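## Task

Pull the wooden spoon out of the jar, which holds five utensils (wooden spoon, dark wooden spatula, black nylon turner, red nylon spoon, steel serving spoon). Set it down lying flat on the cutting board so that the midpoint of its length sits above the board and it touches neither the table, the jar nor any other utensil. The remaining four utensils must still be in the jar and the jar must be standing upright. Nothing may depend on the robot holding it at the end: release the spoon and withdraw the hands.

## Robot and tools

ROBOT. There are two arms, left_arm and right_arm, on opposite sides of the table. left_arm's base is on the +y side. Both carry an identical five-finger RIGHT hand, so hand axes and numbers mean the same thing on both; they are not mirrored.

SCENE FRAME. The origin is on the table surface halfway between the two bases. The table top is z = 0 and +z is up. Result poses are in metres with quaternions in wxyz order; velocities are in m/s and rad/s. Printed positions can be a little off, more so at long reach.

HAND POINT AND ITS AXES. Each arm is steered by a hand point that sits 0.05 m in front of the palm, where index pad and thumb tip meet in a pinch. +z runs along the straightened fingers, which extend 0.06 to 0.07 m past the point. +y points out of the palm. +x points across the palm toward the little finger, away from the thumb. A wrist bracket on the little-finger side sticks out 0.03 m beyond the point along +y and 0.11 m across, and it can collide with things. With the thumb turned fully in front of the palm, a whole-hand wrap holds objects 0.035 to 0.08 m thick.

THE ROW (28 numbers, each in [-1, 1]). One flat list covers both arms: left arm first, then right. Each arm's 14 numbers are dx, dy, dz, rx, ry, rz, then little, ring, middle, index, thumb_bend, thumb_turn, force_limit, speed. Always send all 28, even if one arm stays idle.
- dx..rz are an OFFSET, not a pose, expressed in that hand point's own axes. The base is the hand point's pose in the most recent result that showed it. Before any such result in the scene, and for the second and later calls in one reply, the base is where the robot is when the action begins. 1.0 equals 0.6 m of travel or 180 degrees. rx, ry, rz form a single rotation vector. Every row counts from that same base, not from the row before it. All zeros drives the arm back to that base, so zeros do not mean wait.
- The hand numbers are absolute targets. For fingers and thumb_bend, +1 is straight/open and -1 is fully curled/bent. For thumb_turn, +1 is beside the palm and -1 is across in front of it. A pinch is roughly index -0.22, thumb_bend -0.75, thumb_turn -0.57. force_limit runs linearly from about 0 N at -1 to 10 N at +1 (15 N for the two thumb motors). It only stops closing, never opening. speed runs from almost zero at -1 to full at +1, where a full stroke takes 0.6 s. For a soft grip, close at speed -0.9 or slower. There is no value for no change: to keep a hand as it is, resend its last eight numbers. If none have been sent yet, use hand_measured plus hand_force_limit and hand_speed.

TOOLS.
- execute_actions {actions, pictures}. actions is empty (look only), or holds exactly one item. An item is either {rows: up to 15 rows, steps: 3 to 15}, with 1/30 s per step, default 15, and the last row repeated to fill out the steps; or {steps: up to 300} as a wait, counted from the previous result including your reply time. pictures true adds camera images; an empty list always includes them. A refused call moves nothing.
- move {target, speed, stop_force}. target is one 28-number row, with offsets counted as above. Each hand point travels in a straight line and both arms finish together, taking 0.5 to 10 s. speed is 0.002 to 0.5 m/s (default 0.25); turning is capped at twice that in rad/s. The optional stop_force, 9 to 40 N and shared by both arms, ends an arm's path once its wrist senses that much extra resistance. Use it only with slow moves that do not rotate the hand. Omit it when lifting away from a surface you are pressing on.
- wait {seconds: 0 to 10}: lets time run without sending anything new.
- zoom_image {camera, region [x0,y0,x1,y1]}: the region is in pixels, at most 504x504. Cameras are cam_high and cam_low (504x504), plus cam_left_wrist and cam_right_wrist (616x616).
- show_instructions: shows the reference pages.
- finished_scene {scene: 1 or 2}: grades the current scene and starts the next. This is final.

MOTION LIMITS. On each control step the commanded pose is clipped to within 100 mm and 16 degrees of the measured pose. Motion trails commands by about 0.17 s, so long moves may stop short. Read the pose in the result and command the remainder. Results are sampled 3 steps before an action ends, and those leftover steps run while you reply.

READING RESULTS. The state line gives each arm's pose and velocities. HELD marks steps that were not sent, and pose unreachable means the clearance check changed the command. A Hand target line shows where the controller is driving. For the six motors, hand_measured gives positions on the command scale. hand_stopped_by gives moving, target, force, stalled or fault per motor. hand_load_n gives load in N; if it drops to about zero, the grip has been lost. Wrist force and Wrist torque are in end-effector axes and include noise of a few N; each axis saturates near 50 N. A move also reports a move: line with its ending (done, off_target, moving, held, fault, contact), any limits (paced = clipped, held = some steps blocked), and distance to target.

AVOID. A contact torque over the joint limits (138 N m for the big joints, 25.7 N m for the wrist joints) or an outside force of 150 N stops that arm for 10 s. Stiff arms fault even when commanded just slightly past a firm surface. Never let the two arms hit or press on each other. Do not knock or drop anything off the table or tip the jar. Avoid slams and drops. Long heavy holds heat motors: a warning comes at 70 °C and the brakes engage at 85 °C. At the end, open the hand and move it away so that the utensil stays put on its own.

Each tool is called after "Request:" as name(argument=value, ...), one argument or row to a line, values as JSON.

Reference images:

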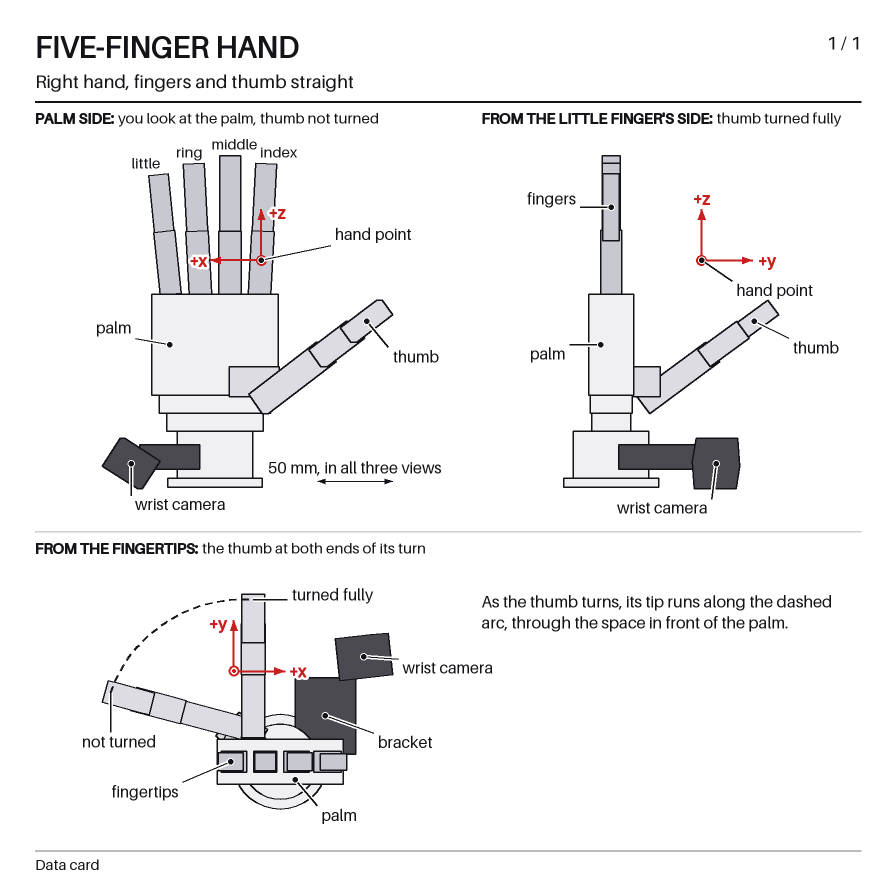

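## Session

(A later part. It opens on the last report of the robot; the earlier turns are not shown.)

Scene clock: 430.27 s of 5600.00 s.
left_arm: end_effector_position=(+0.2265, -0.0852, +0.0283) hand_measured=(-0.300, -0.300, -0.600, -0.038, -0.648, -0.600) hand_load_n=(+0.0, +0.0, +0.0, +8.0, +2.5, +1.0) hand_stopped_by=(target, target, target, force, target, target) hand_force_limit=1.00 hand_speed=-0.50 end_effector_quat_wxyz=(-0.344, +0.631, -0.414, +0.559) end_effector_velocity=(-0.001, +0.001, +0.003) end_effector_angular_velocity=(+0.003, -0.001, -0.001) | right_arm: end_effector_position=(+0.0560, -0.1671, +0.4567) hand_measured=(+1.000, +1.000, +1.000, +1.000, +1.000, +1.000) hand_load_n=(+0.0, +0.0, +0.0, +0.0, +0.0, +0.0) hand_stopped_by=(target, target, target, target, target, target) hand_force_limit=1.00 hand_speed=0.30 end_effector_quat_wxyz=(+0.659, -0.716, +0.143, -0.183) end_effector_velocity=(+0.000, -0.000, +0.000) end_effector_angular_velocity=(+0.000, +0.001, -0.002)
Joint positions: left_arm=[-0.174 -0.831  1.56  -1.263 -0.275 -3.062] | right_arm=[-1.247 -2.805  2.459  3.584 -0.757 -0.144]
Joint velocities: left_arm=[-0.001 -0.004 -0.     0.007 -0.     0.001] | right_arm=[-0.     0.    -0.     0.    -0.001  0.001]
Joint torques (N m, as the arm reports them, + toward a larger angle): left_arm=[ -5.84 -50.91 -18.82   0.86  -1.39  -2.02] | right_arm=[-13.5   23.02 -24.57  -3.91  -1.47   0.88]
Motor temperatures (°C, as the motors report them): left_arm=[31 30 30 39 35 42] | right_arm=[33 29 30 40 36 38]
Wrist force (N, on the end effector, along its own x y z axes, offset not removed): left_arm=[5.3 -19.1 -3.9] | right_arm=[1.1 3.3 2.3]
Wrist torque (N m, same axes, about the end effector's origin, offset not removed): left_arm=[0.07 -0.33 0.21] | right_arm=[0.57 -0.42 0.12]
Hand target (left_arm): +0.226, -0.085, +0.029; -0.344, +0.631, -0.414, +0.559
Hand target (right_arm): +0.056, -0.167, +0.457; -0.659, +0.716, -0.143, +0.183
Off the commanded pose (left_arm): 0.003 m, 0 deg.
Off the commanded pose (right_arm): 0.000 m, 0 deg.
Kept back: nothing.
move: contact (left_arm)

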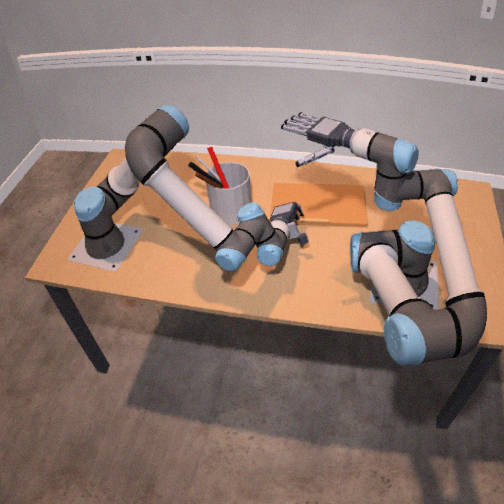

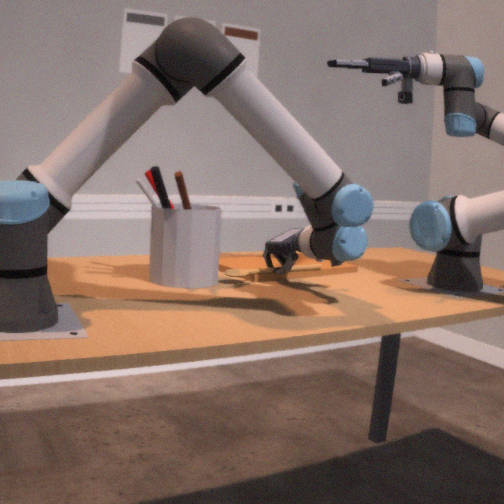

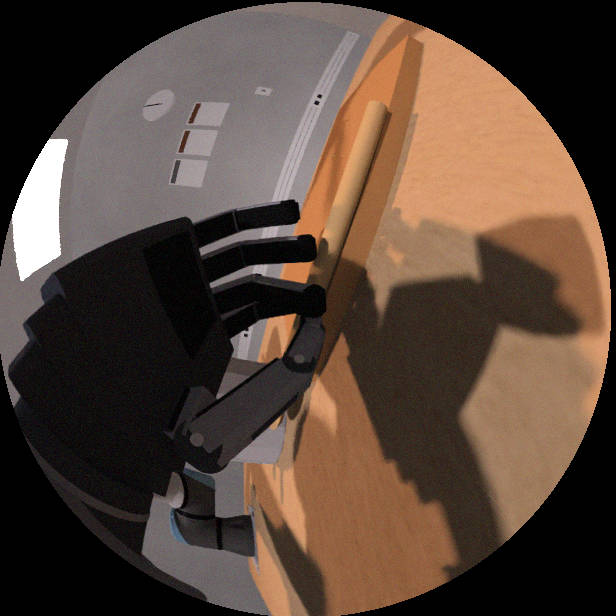

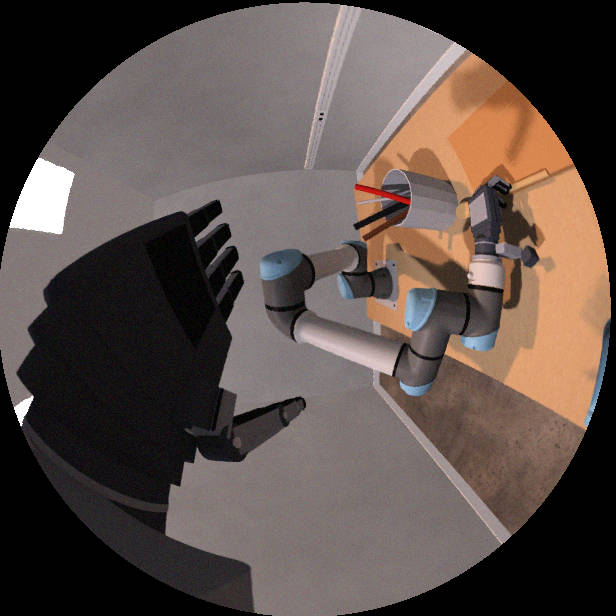

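Request:
move(
  target=[0.014,-0.03,-0.004,0,0,0,-0.3,-0.3,-0.6,-0.8,-0.65,-0.6,1,-0.5,0,0,0,0,0,0,1,1,1,1,1,1,1,0.3],
  speed=0.02,
)

Request:
move(
  target=[0.065,0.017,0.0825,0,0,0,-0.3,-0.3,-0.6,-0.8,-0.65,-0.6,1,-0.5,0,0,0,0,0,0,1,1,1,1,1,1,1,0.3],
  speed=0.04,
)

Request:
move(
  target=[-0.0135,0.029,0.004,0,0,0,-0.3,-0.3,-0.6,-0.8,-0.65,-0.6,1,-0.5,0,0,0,0,0,0,1,1,1,1,1,1,1,0.3],
  speed=0.006,
  stop_force=9,
)

Request:
move(
  target=[0.001,-0.003,0,0,0,0,-0.3,-0.3,-0.6,0.5,-0.65,-0.6,1,-0.5,0,0,0,0,0,0,1,1,1,1,1,1,1,0.3],
  speed=0.005,
)

Scene clock: 431.80 s of 5600.00 s.
left_arm: end_effector_position=(+0.2268, -0.0852, +0.0479) hand_measured=(-0.300, -0.300, -0.600, -0.038, -0.648, -0.600) hand_load_n=(+0.0, +0.0, +0.0, +6.5, +3.0, +1.0) hand_stopped_by=(target, target, target, force, target, target) hand_force_limit=1.00 hand_speed=-0.50 end_effector_quat_wxyz=(-0.344, +0.631, -0.414, +0.559) end_effector_velocity=(-0.001, -0.000, +0.004) end_effector_angular_velocity=(-0.001, -0.000, -0.002) | right_arm: end_effector_position=(+0.0560, -0.1671, +0.4567) hand_measured=(+1.000, +1.000, +1.000, +1.000, +1.000, +1.000) hand_load_n=(+0.0, +0.0, +0.0, +0.0, +0.0, +0.0) hand_stopped_by=(target, target, target, target, target, target) hand_force_limit=1.00 hand_speed=0.30 end_effector_quat_wxyz=(+0.659, -0.716, +0.143, -0.183) end_effector_velocity=(+0.000, +0.000, -0.000) end_effector_angular_velocity=(-0.000, +0.000, +0.000)
Joint positions: left_arm=[-0.174 -0.862  1.553 -1.227 -0.274 -3.06 ] | right_arm=[-1.247 -2.805  2.459  3.584 -0.757 -0.144]
Joint velocities: left_arm=[-0.001 -0.006 -0.001  0.006  0.001 -0.001] | right_arm=[ 0.  0.  0. -0.  0. -0.]
Joint torques (N m, as the arm reports them, + toward a larger angle): left_arm=[  6.93 -61.22 -26.24   1.46   3.27  -0.42] | right_arm=[-13.3   22.65 -24.25  -3.85  -1.66   1.13]
Motor temperatures (°C, as the motors report them): left_arm=[31 30 30 39 35 42] | right_arm=[33 29 30 40 36 38]
Wrist force (N, on the end effector, along its own x y z axes, offset not removed): left_arm=[0.0 -0.8 0.1] | right_arm=[-0.4 2.2 2.1]
Wrist torque (N m, same axes, about the end effector's origin, offset not removed): left_arm=[-0.10 -0.27 0.05] | right_arm=[0.34 -0.15 -0.07]
Hand target (left_arm): +0.227, -0.085, +0.048; -0.344, +0.631, -0.414, +0.559
Hand target (right_arm): +0.056, -0.167, +0.457; -0.659, +0.716, -0.143, +0.183
Off the commanded pose (left_arm): 0.000 m, 0 deg.
Off the commanded pose (right_arm): 0.000 m, 0 deg.
Kept back: nothing.
move: done

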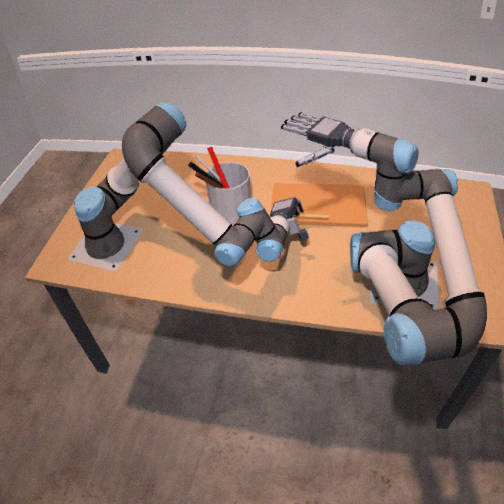

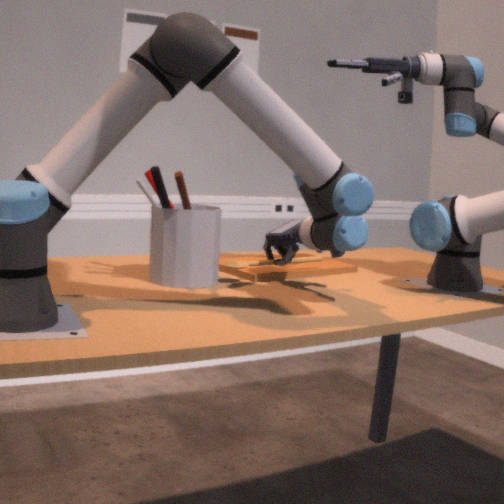

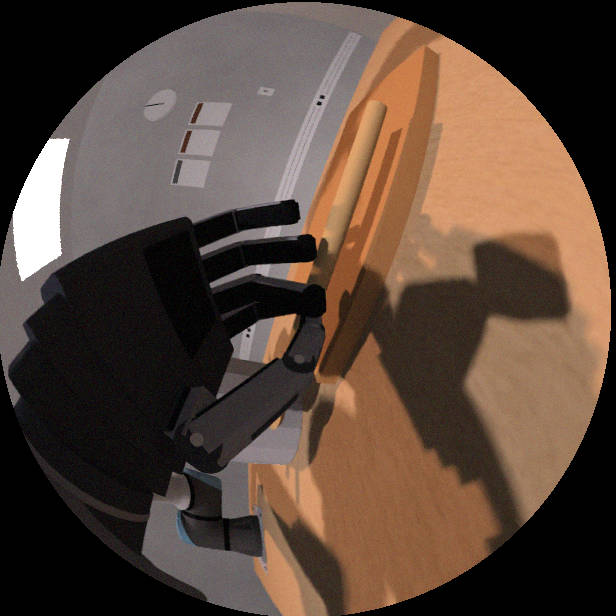

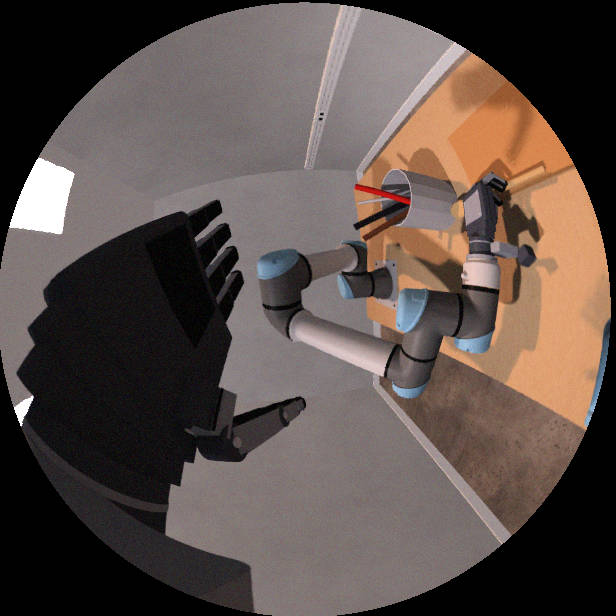

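Scene clock: 433.83 s of 5600.00 s.
left_arm: end_effector_position=(+0.2754, -0.1262, +0.0485) hand_measured=(-0.300, -0.300, -0.600, -0.038, -0.648, -0.600) hand_load_n=(+0.0, +0.0, +0.0, +6.5, +3.0, +1.0) hand_stopped_by=(target, target, target, force, target, target) hand_force_limit=1.00 hand_speed=-0.50 end_effector_quat_wxyz=(-0.344, +0.630, -0.414, +0.559) end_effector_velocity=(+0.003, -0.001, -0.001) end_effector_angular_velocity=(+0.003, +0.004, -0.001) | right_arm: end_effector_position=(+0.0560, -0.1671, +0.4567) hand_measured=(+1.000, +1.000, +1.000, +1.000, +1.000, +1.000) hand_load_n=(+0.0, +0.0, +0.0, +0.0, +0.0, +0.0) hand_stopped_by=(target, target, target, target, target, target) hand_force_limit=1.00 hand_speed=0.30 end_effector_quat_wxyz=(+0.659, -0.716, +0.143, -0.183) end_effector_velocity=(+0.000, +0.000, -0.000) end_effector_angular_velocity=(-0.000, +0.000, -0.000)
Joint positions: left_arm=[-0.087 -0.8    1.472 -1.418 -0.204 -2.845] | right_arm=[-1.247 -2.805  2.459  3.584 -0.757 -0.144]
Joint velocities: left_arm=[ 0.005  0.     0.007 -0.04   0.002  0.036] | right_arm=[-0.     0.001  0.    -0.    -0.    -0.001]
Joint torques (N m, as the arm reports them, + toward a larger angle): left_arm=[  6.89 -37.77 -11.67  -4.18   3.54   2.16] | right_arm=[-12.54  23.87 -24.77  -3.91  -1.52   1.15]
Motor temperatures (°C, as the motors report them): left_arm=[31 30 30 39 35 42] | right_arm=[33 29 30 40 36 38]
Wrist force (N, on the end effector, along its own x y z axes, offset not removed): left_arm=[-0.4 -0.8 1.1] | right_arm=[2.1 1.4 3.4]
Wrist torque (N m, same axes, about the end effector's origin, offset not removed): left_arm=[-0.13 -0.19 0.04] | right_arm=[0.22 -0.55 0.11]
Hand target (left_arm): +0.276, -0.126, +0.048; -0.344, +0.631, -0.414, +0.559
Hand target (right_arm): +0.056, -0.167, +0.457; -0.659, +0.716, -0.143, +0.183
Off the commanded pose (left_arm): 0.000 m, 0 deg.
Off the commanded pose (right_arm): 0.000 m, 0 deg.
Kept back: nothing.
move: done

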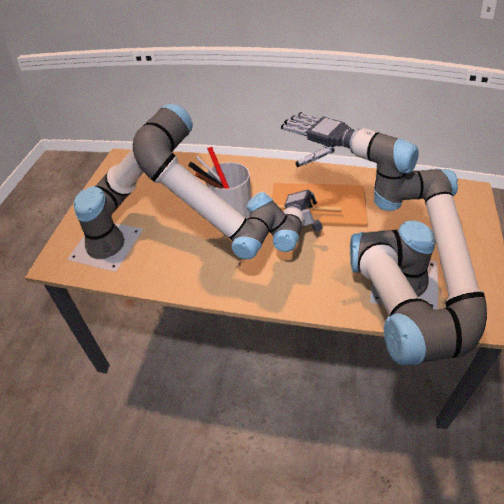

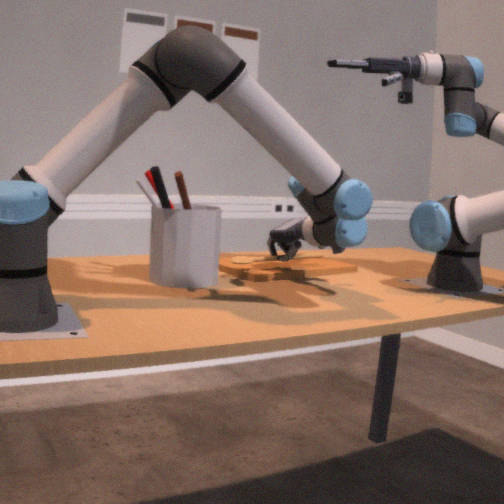

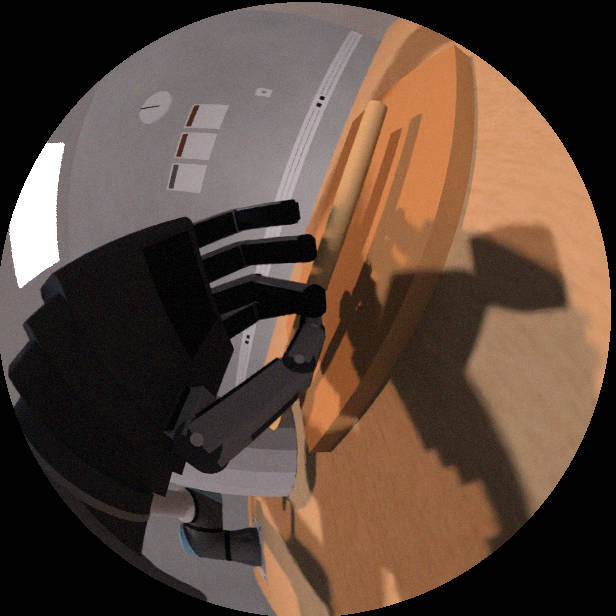

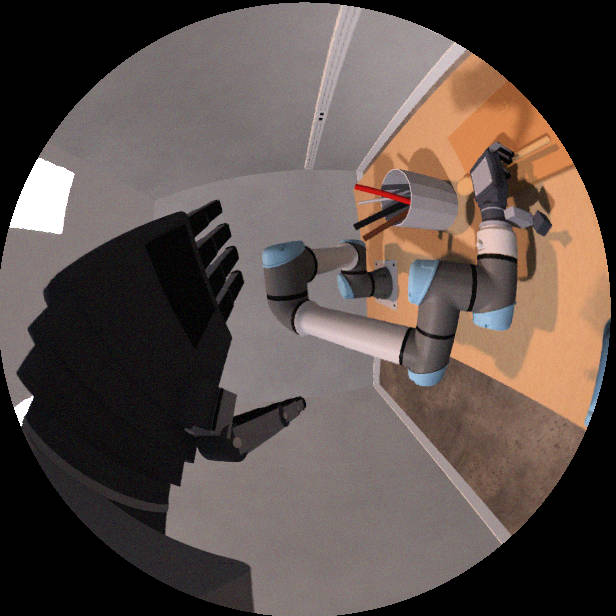

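Scene clock: 437.27 s of 5600.00 s.
left_arm: end_effector_position=(+0.2751, -0.1262, +0.0294) hand_measured=(-0.300, -0.300, -0.600, -0.038, -0.648, -0.600) hand_load_n=(+0.0, +0.0, +0.0, +7.0, +2.5, +1.0) hand_stopped_by=(target, target, target, force, target, target) hand_force_limit=1.00 hand_speed=-0.50 end_effector_quat_wxyz=(-0.344, +0.630, -0.414, +0.559) end_effector_velocity=(-0.001, -0.000, -0.002) end_effector_angular_velocity=(-0.001, -0.000, -0.001) | right_arm: end_effector_position=(+0.0560, -0.1671, +0.4567) hand_measured=(+1.000, +1.000, +1.000, +1.000, +1.000, +1.000) hand_load_n=(+0.0, +0.0, +0.0, +0.0, +0.0, +0.0) hand_stopped_by=(target, target, target, target, target, target) hand_force_limit=1.00 hand_speed=0.30 end_effector_quat_wxyz=(+0.659, -0.716, +0.143, -0.183) end_effector_velocity=(+0.000, -0.000, +0.000) end_effector_angular_velocity=(+0.001, +0.001, -0.002)
Joint positions: left_arm=[-0.087 -0.771  1.477 -1.451 -0.205 -2.846] | right_arm=[-1.247 -2.805  2.459  3.584 -0.757 -0.144]
Joint velocities: left_arm=[-0.001  0.003  0.001 -0.004  0.    -0.   ] | right_arm=[-0.    -0.     0.    -0.    -0.001  0.001]
Joint torques (N m, as the arm reports them, + toward a larger angle): left_arm=[ -7.43 -34.7  -10.28  -4.04  -1.19  -2.08] | right_arm=[-13.35  22.85 -24.98  -3.81  -1.47   0.84]
Motor temperatures (°C, as the motors report them): left_arm=[31 30 30 39 35 42] | right_arm=[33 29 30 40 36 38]
Wrist force (N, on the end effector, along its own x y z axes, offset not removed): left_arm=[1.7 -6.2 1.0] | right_arm=[-0.7 2.7 2.2]
Wrist torque (N m, same axes, about the end effector's origin, offset not removed): left_arm=[-0.30 -0.33 0.08] | right_arm=[0.48 -0.02 0.05]
Hand target (left_arm): +0.275, -0.126, +0.029; -0.344, +0.630, -0.414, +0.559
Hand target (right_arm): +0.056, -0.167, +0.457; -0.659, +0.716, -0.143, +0.183
Off the commanded pose (left_arm): 0.000 m, 0 deg.
Off the commanded pose (right_arm): 0.000 m, 0 deg.
Kept back: nothing.
move: done

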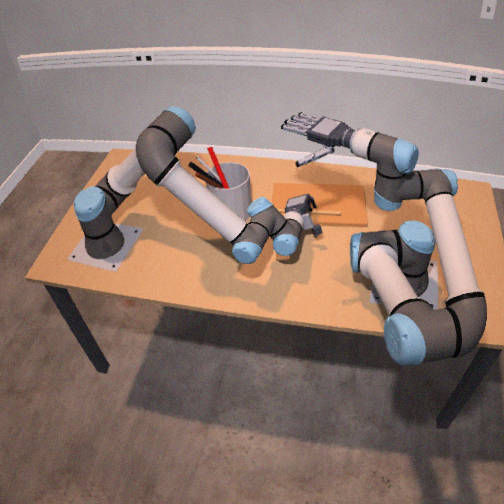

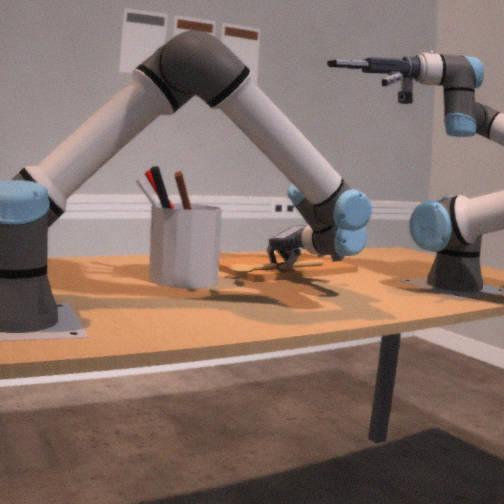

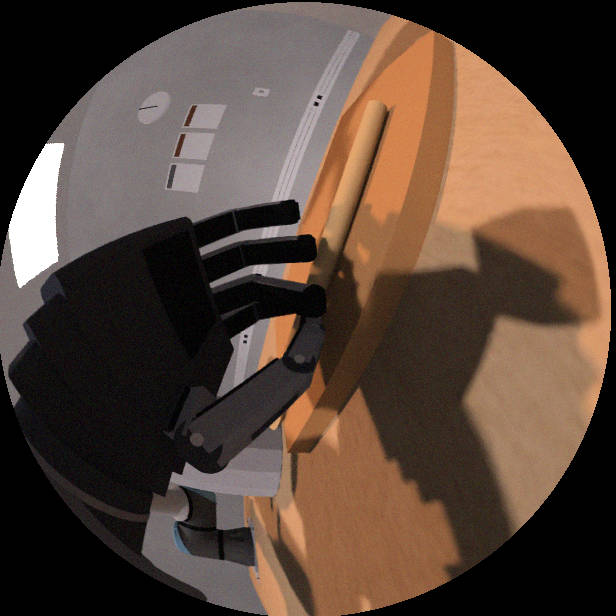

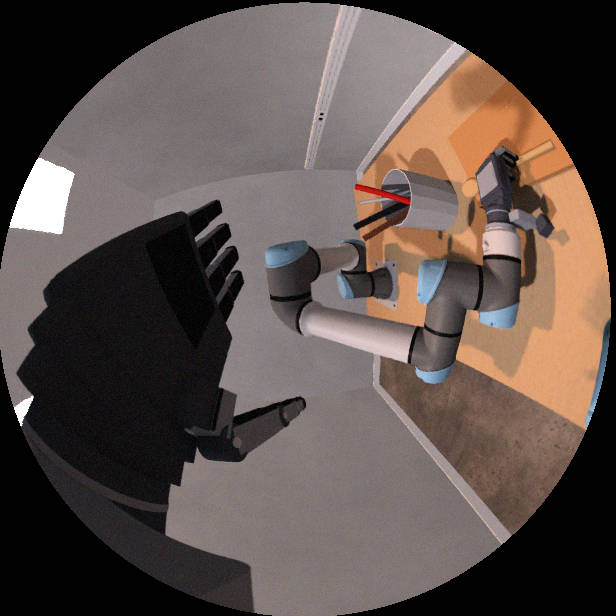

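Scene clock: 438.20 s of 5600.00 s.
left_arm: end_effector_position=(+0.2754, -0.1260, +0.0312) hand_measured=(-0.300, -0.300, -0.600, +0.500, -0.650, -0.600) hand_load_n=(+0.0, +0.0, +0.0, +0.0, +0.0, +0.0) hand_stopped_by=(target, target, target, target, target, target) hand_force_limit=1.00 hand_speed=-0.50 end_effector_quat_wxyz=(-0.344, +0.630, -0.414, +0.559) end_effector_velocity=(-0.002, -0.000, -0.001) end_effector_angular_velocity=(+0.000, +0.000, -0.002) | right_arm: end_effector_position=(+0.0560, -0.1671, +0.4567) hand_measured=(+1.000, +1.000, +1.000, +1.000, +1.000, +1.000) hand_load_n=(+0.0, +0.0, +0.0, +0.0, +0.0, +0.0) hand_stopped_by=(target, target, target, target, target, target) hand_force_limit=1.00 hand_speed=0.30 end_effector_quat_wxyz=(+0.659, -0.716, +0.143, -0.183) end_effector_velocity=(+0.001, -0.000, -0.000) end_effector_angular_velocity=(-0.000, -0.001, -0.002)
Joint positions: left_arm=[-0.087 -0.774  1.478 -1.449 -0.204 -2.845] | right_arm=[-1.247 -2.805  2.459  3.584 -0.757 -0.144]
Joint velocities: left_arm=[-0.003  0.002  0.    -0.001 -0.001 -0.001] | right_arm=[-0.001 -0.     0.    -0.    -0.001 -0.001]
Joint torques (N m, as the arm reports them, + toward a larger angle): left_arm=[  7.32 -65.32 -11.17   1.1    3.6    2.49] | right_arm=[-13.35  23.27 -25.06  -3.78  -1.54   0.89]
Motor temperatures (°C, as the motors report them): left_arm=[31 30 30 39 35 42] | right_arm=[33 29 30 40 36 38]
Wrist force (N, on the end effector, along its own x y z axes, offset not removed): left_arm=[0.2 -2.7 1.8] | right_arm=[1.7 3.7 2.9]
Wrist torque (N m, same axes, about the end effector's origin, offset not removed): left_arm=[-0.48 -0.29 0.03] | right_arm=[0.64 -0.48 0.15]
Hand target (left_arm): +0.275, -0.126, +0.031; -0.344, +0.630, -0.414, +0.559
Hand target (right_arm): +0.056, -0.167, +0.457; -0.659, +0.716, -0.143, +0.183
Off the commanded pose (left_arm): 0.000 m, 0 deg.
Off the commanded pose (right_arm): 0.000 m, 0 deg.
Kept back: nothing.
move: done

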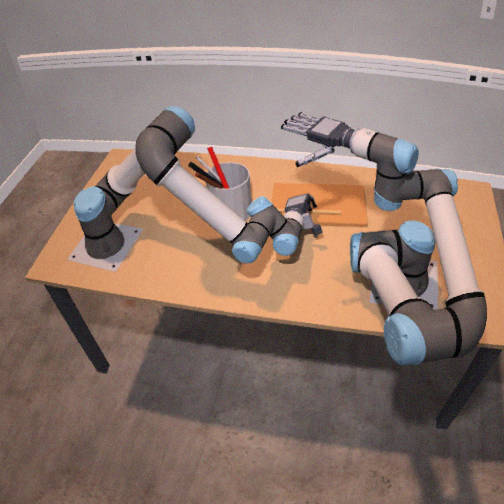

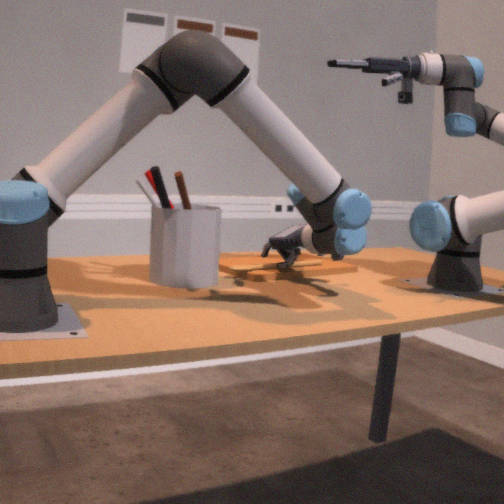

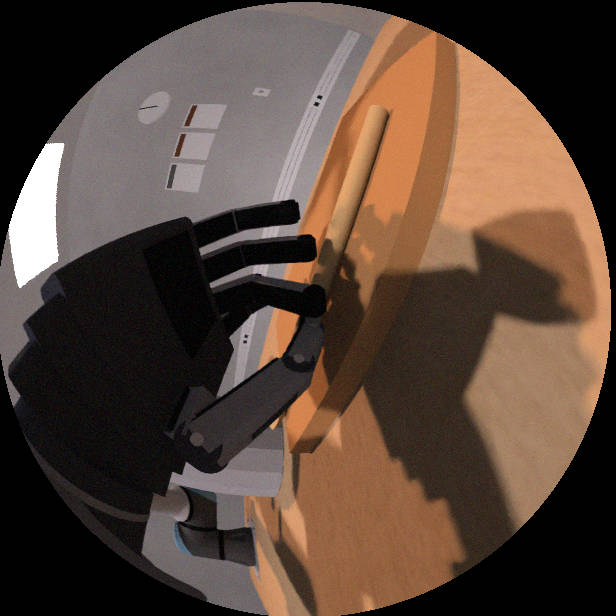

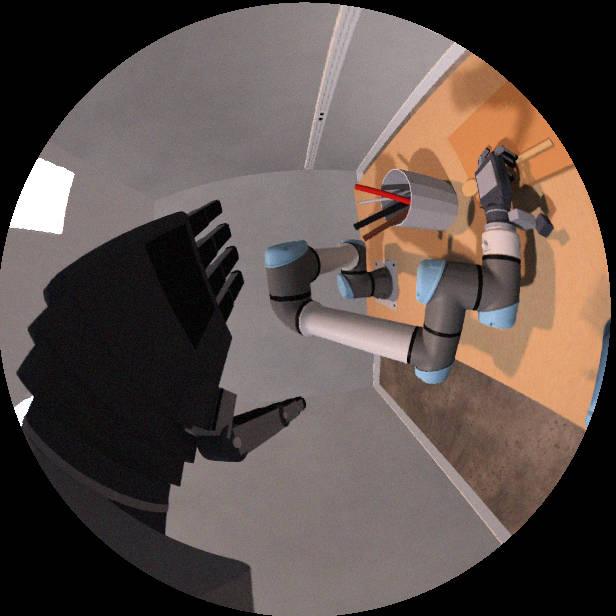

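Retreat straight up 12 cm.

Request:
move(
  target=[0.084,-0.179,-0.026,0,0,0,-0.3,-0.3,-0.6,0.5,-0.65,-0.6,1,-0.5,0,0,0,0,0,0,1,1,1,1,1,1,1,0.3],
  speed=0.05,
)

Request:
zoom_image(
  camera="cam_right_wrist",
  region=[330,50,616,330],
)

Request:
zoom_image(
  camera="cam_low",
  region=[140,180,400,320],
)

Scene clock: 441.27 s of 5600.00 s.
left_arm: end_effector_position=(+0.2763, -0.1260, +0.1505) hand_measured=(-0.300, -0.300, -0.600, +0.500, -0.650, -0.600) hand_load_n=(+0.0, +0.0, +0.0, +0.0, +0.0, +0.0) hand_stopped_by=(target, target, target, target, target, target) hand_force_limit=1.00 hand_speed=-0.50 end_effector_quat_wxyz=(-0.344, +0.630, -0.414, +0.559) end_effector_velocity=(-0.000, +0.000, +0.003) end_effector_angular_velocity=(+0.000, -0.001, +0.001) | right_arm: end_effector_position=(+0.0560, -0.1671, +0.4567) hand_measured=(+1.000, +1.000, +1.000, +1.000, +1.000, +1.000) hand_load_n=(+0.0, +0.0, +0.0, +0.0, +0.0, +0.0) hand_stopped_by=(target, target, target, target, target, target) hand_force_limit=1.00 hand_speed=0.30 end_effector_quat_wxyz=(+0.659, -0.716, +0.143, -0.183) end_effector_velocity=(-0.000, +0.000, +0.000) end_effector_angular_velocity=(-0.000, +0.000, +0.002)
Joint positions: left_arm=[-0.086 -0.932  1.405 -1.225 -0.203 -2.839] | right_arm=[-1.247 -2.805  2.459  3.584 -0.757 -0.144]
Joint velocities: left_arm=[-0.    -0.001 -0.006  0.016  0.    -0.008] | right_arm=[ 0.001  0.    -0.     0.     0.001 -0.   ]
Joint torques (N m, as the arm reports them, + toward a larger angle): left_arm=[ -2.2  -61.82 -28.3    1.3    1.92  -2.48] | right_arm=[-12.77  22.74 -24.73  -3.91  -1.33   0.92]
Motor temperatures (°C, as the motors report them): left_arm=[31 30 30 39 35 42] | right_arm=[33 29 30 40 36 38]
Wrist force (N, on the end effector, along its own x y z axes, offset not removed): left_arm=[-0.1 -1.8 1.1] | right_arm=[0.7 1.4 2.3]
Wrist torque (N m, same axes, about the end effector's origin, offset not removed): left_arm=[-0.26 -0.23 0.04] | right_arm=[0.32 -0.28 0.01]
Hand target (left_arm): +0.276, -0.126, +0.151; -0.344, +0.630, -0.414, +0.559
Hand target (right_arm): +0.056, -0.167, +0.457; -0.659, +0.716, -0.143, +0.183
Off the commanded pose (left_arm): 0.000 m, 0 deg.
Off the commanded pose (right_arm): 0.000 m, 0 deg.
Kept back: nothing.
move: done

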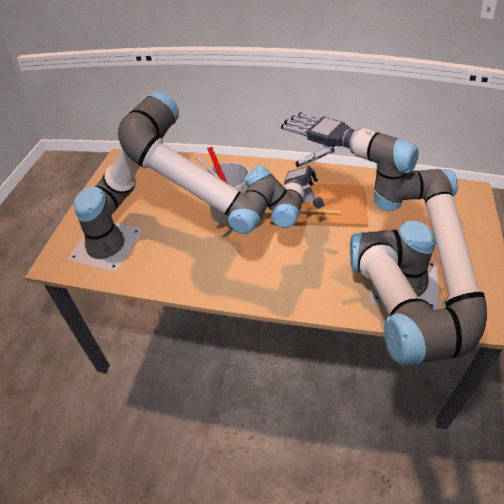

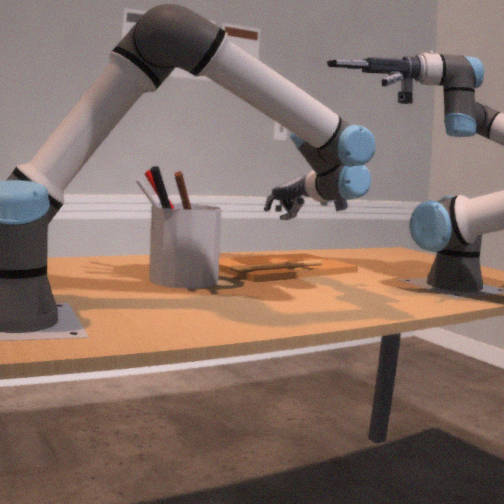

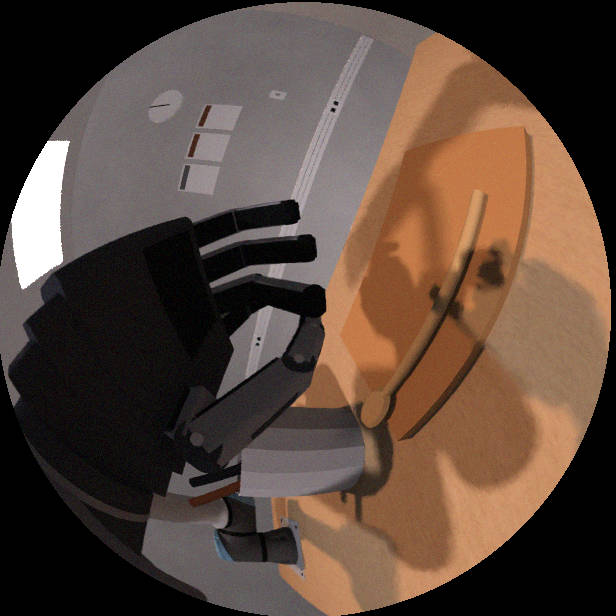

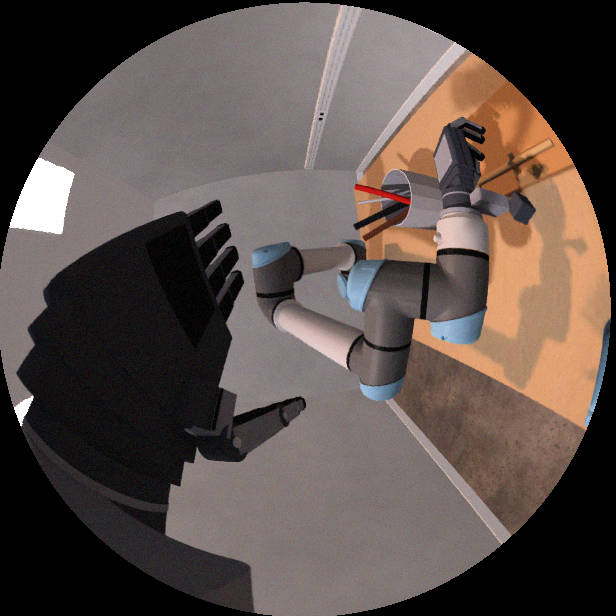

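Region (330, 50, 616, 330) of cam_right_wrist's 616x616 image, scaled by 1.762, with more detail than that image has; it fills the top 493 rows of this view, and the rest is white.

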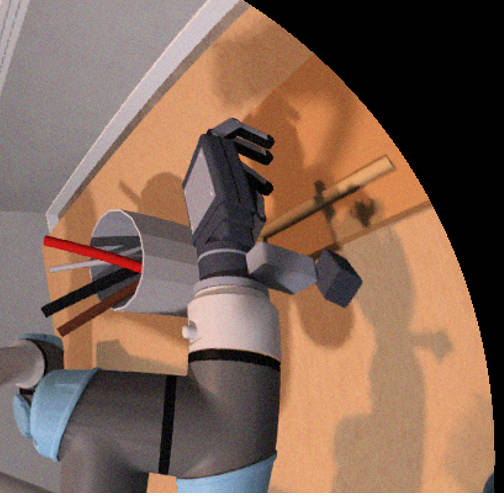

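Region (140, 180, 400, 320) of cam_low's 504x504 image, scaled by 1.938, with more detail than that image has; it fills the top 271 rows of this view, and the rest is white.

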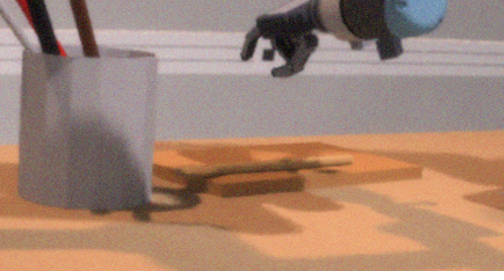

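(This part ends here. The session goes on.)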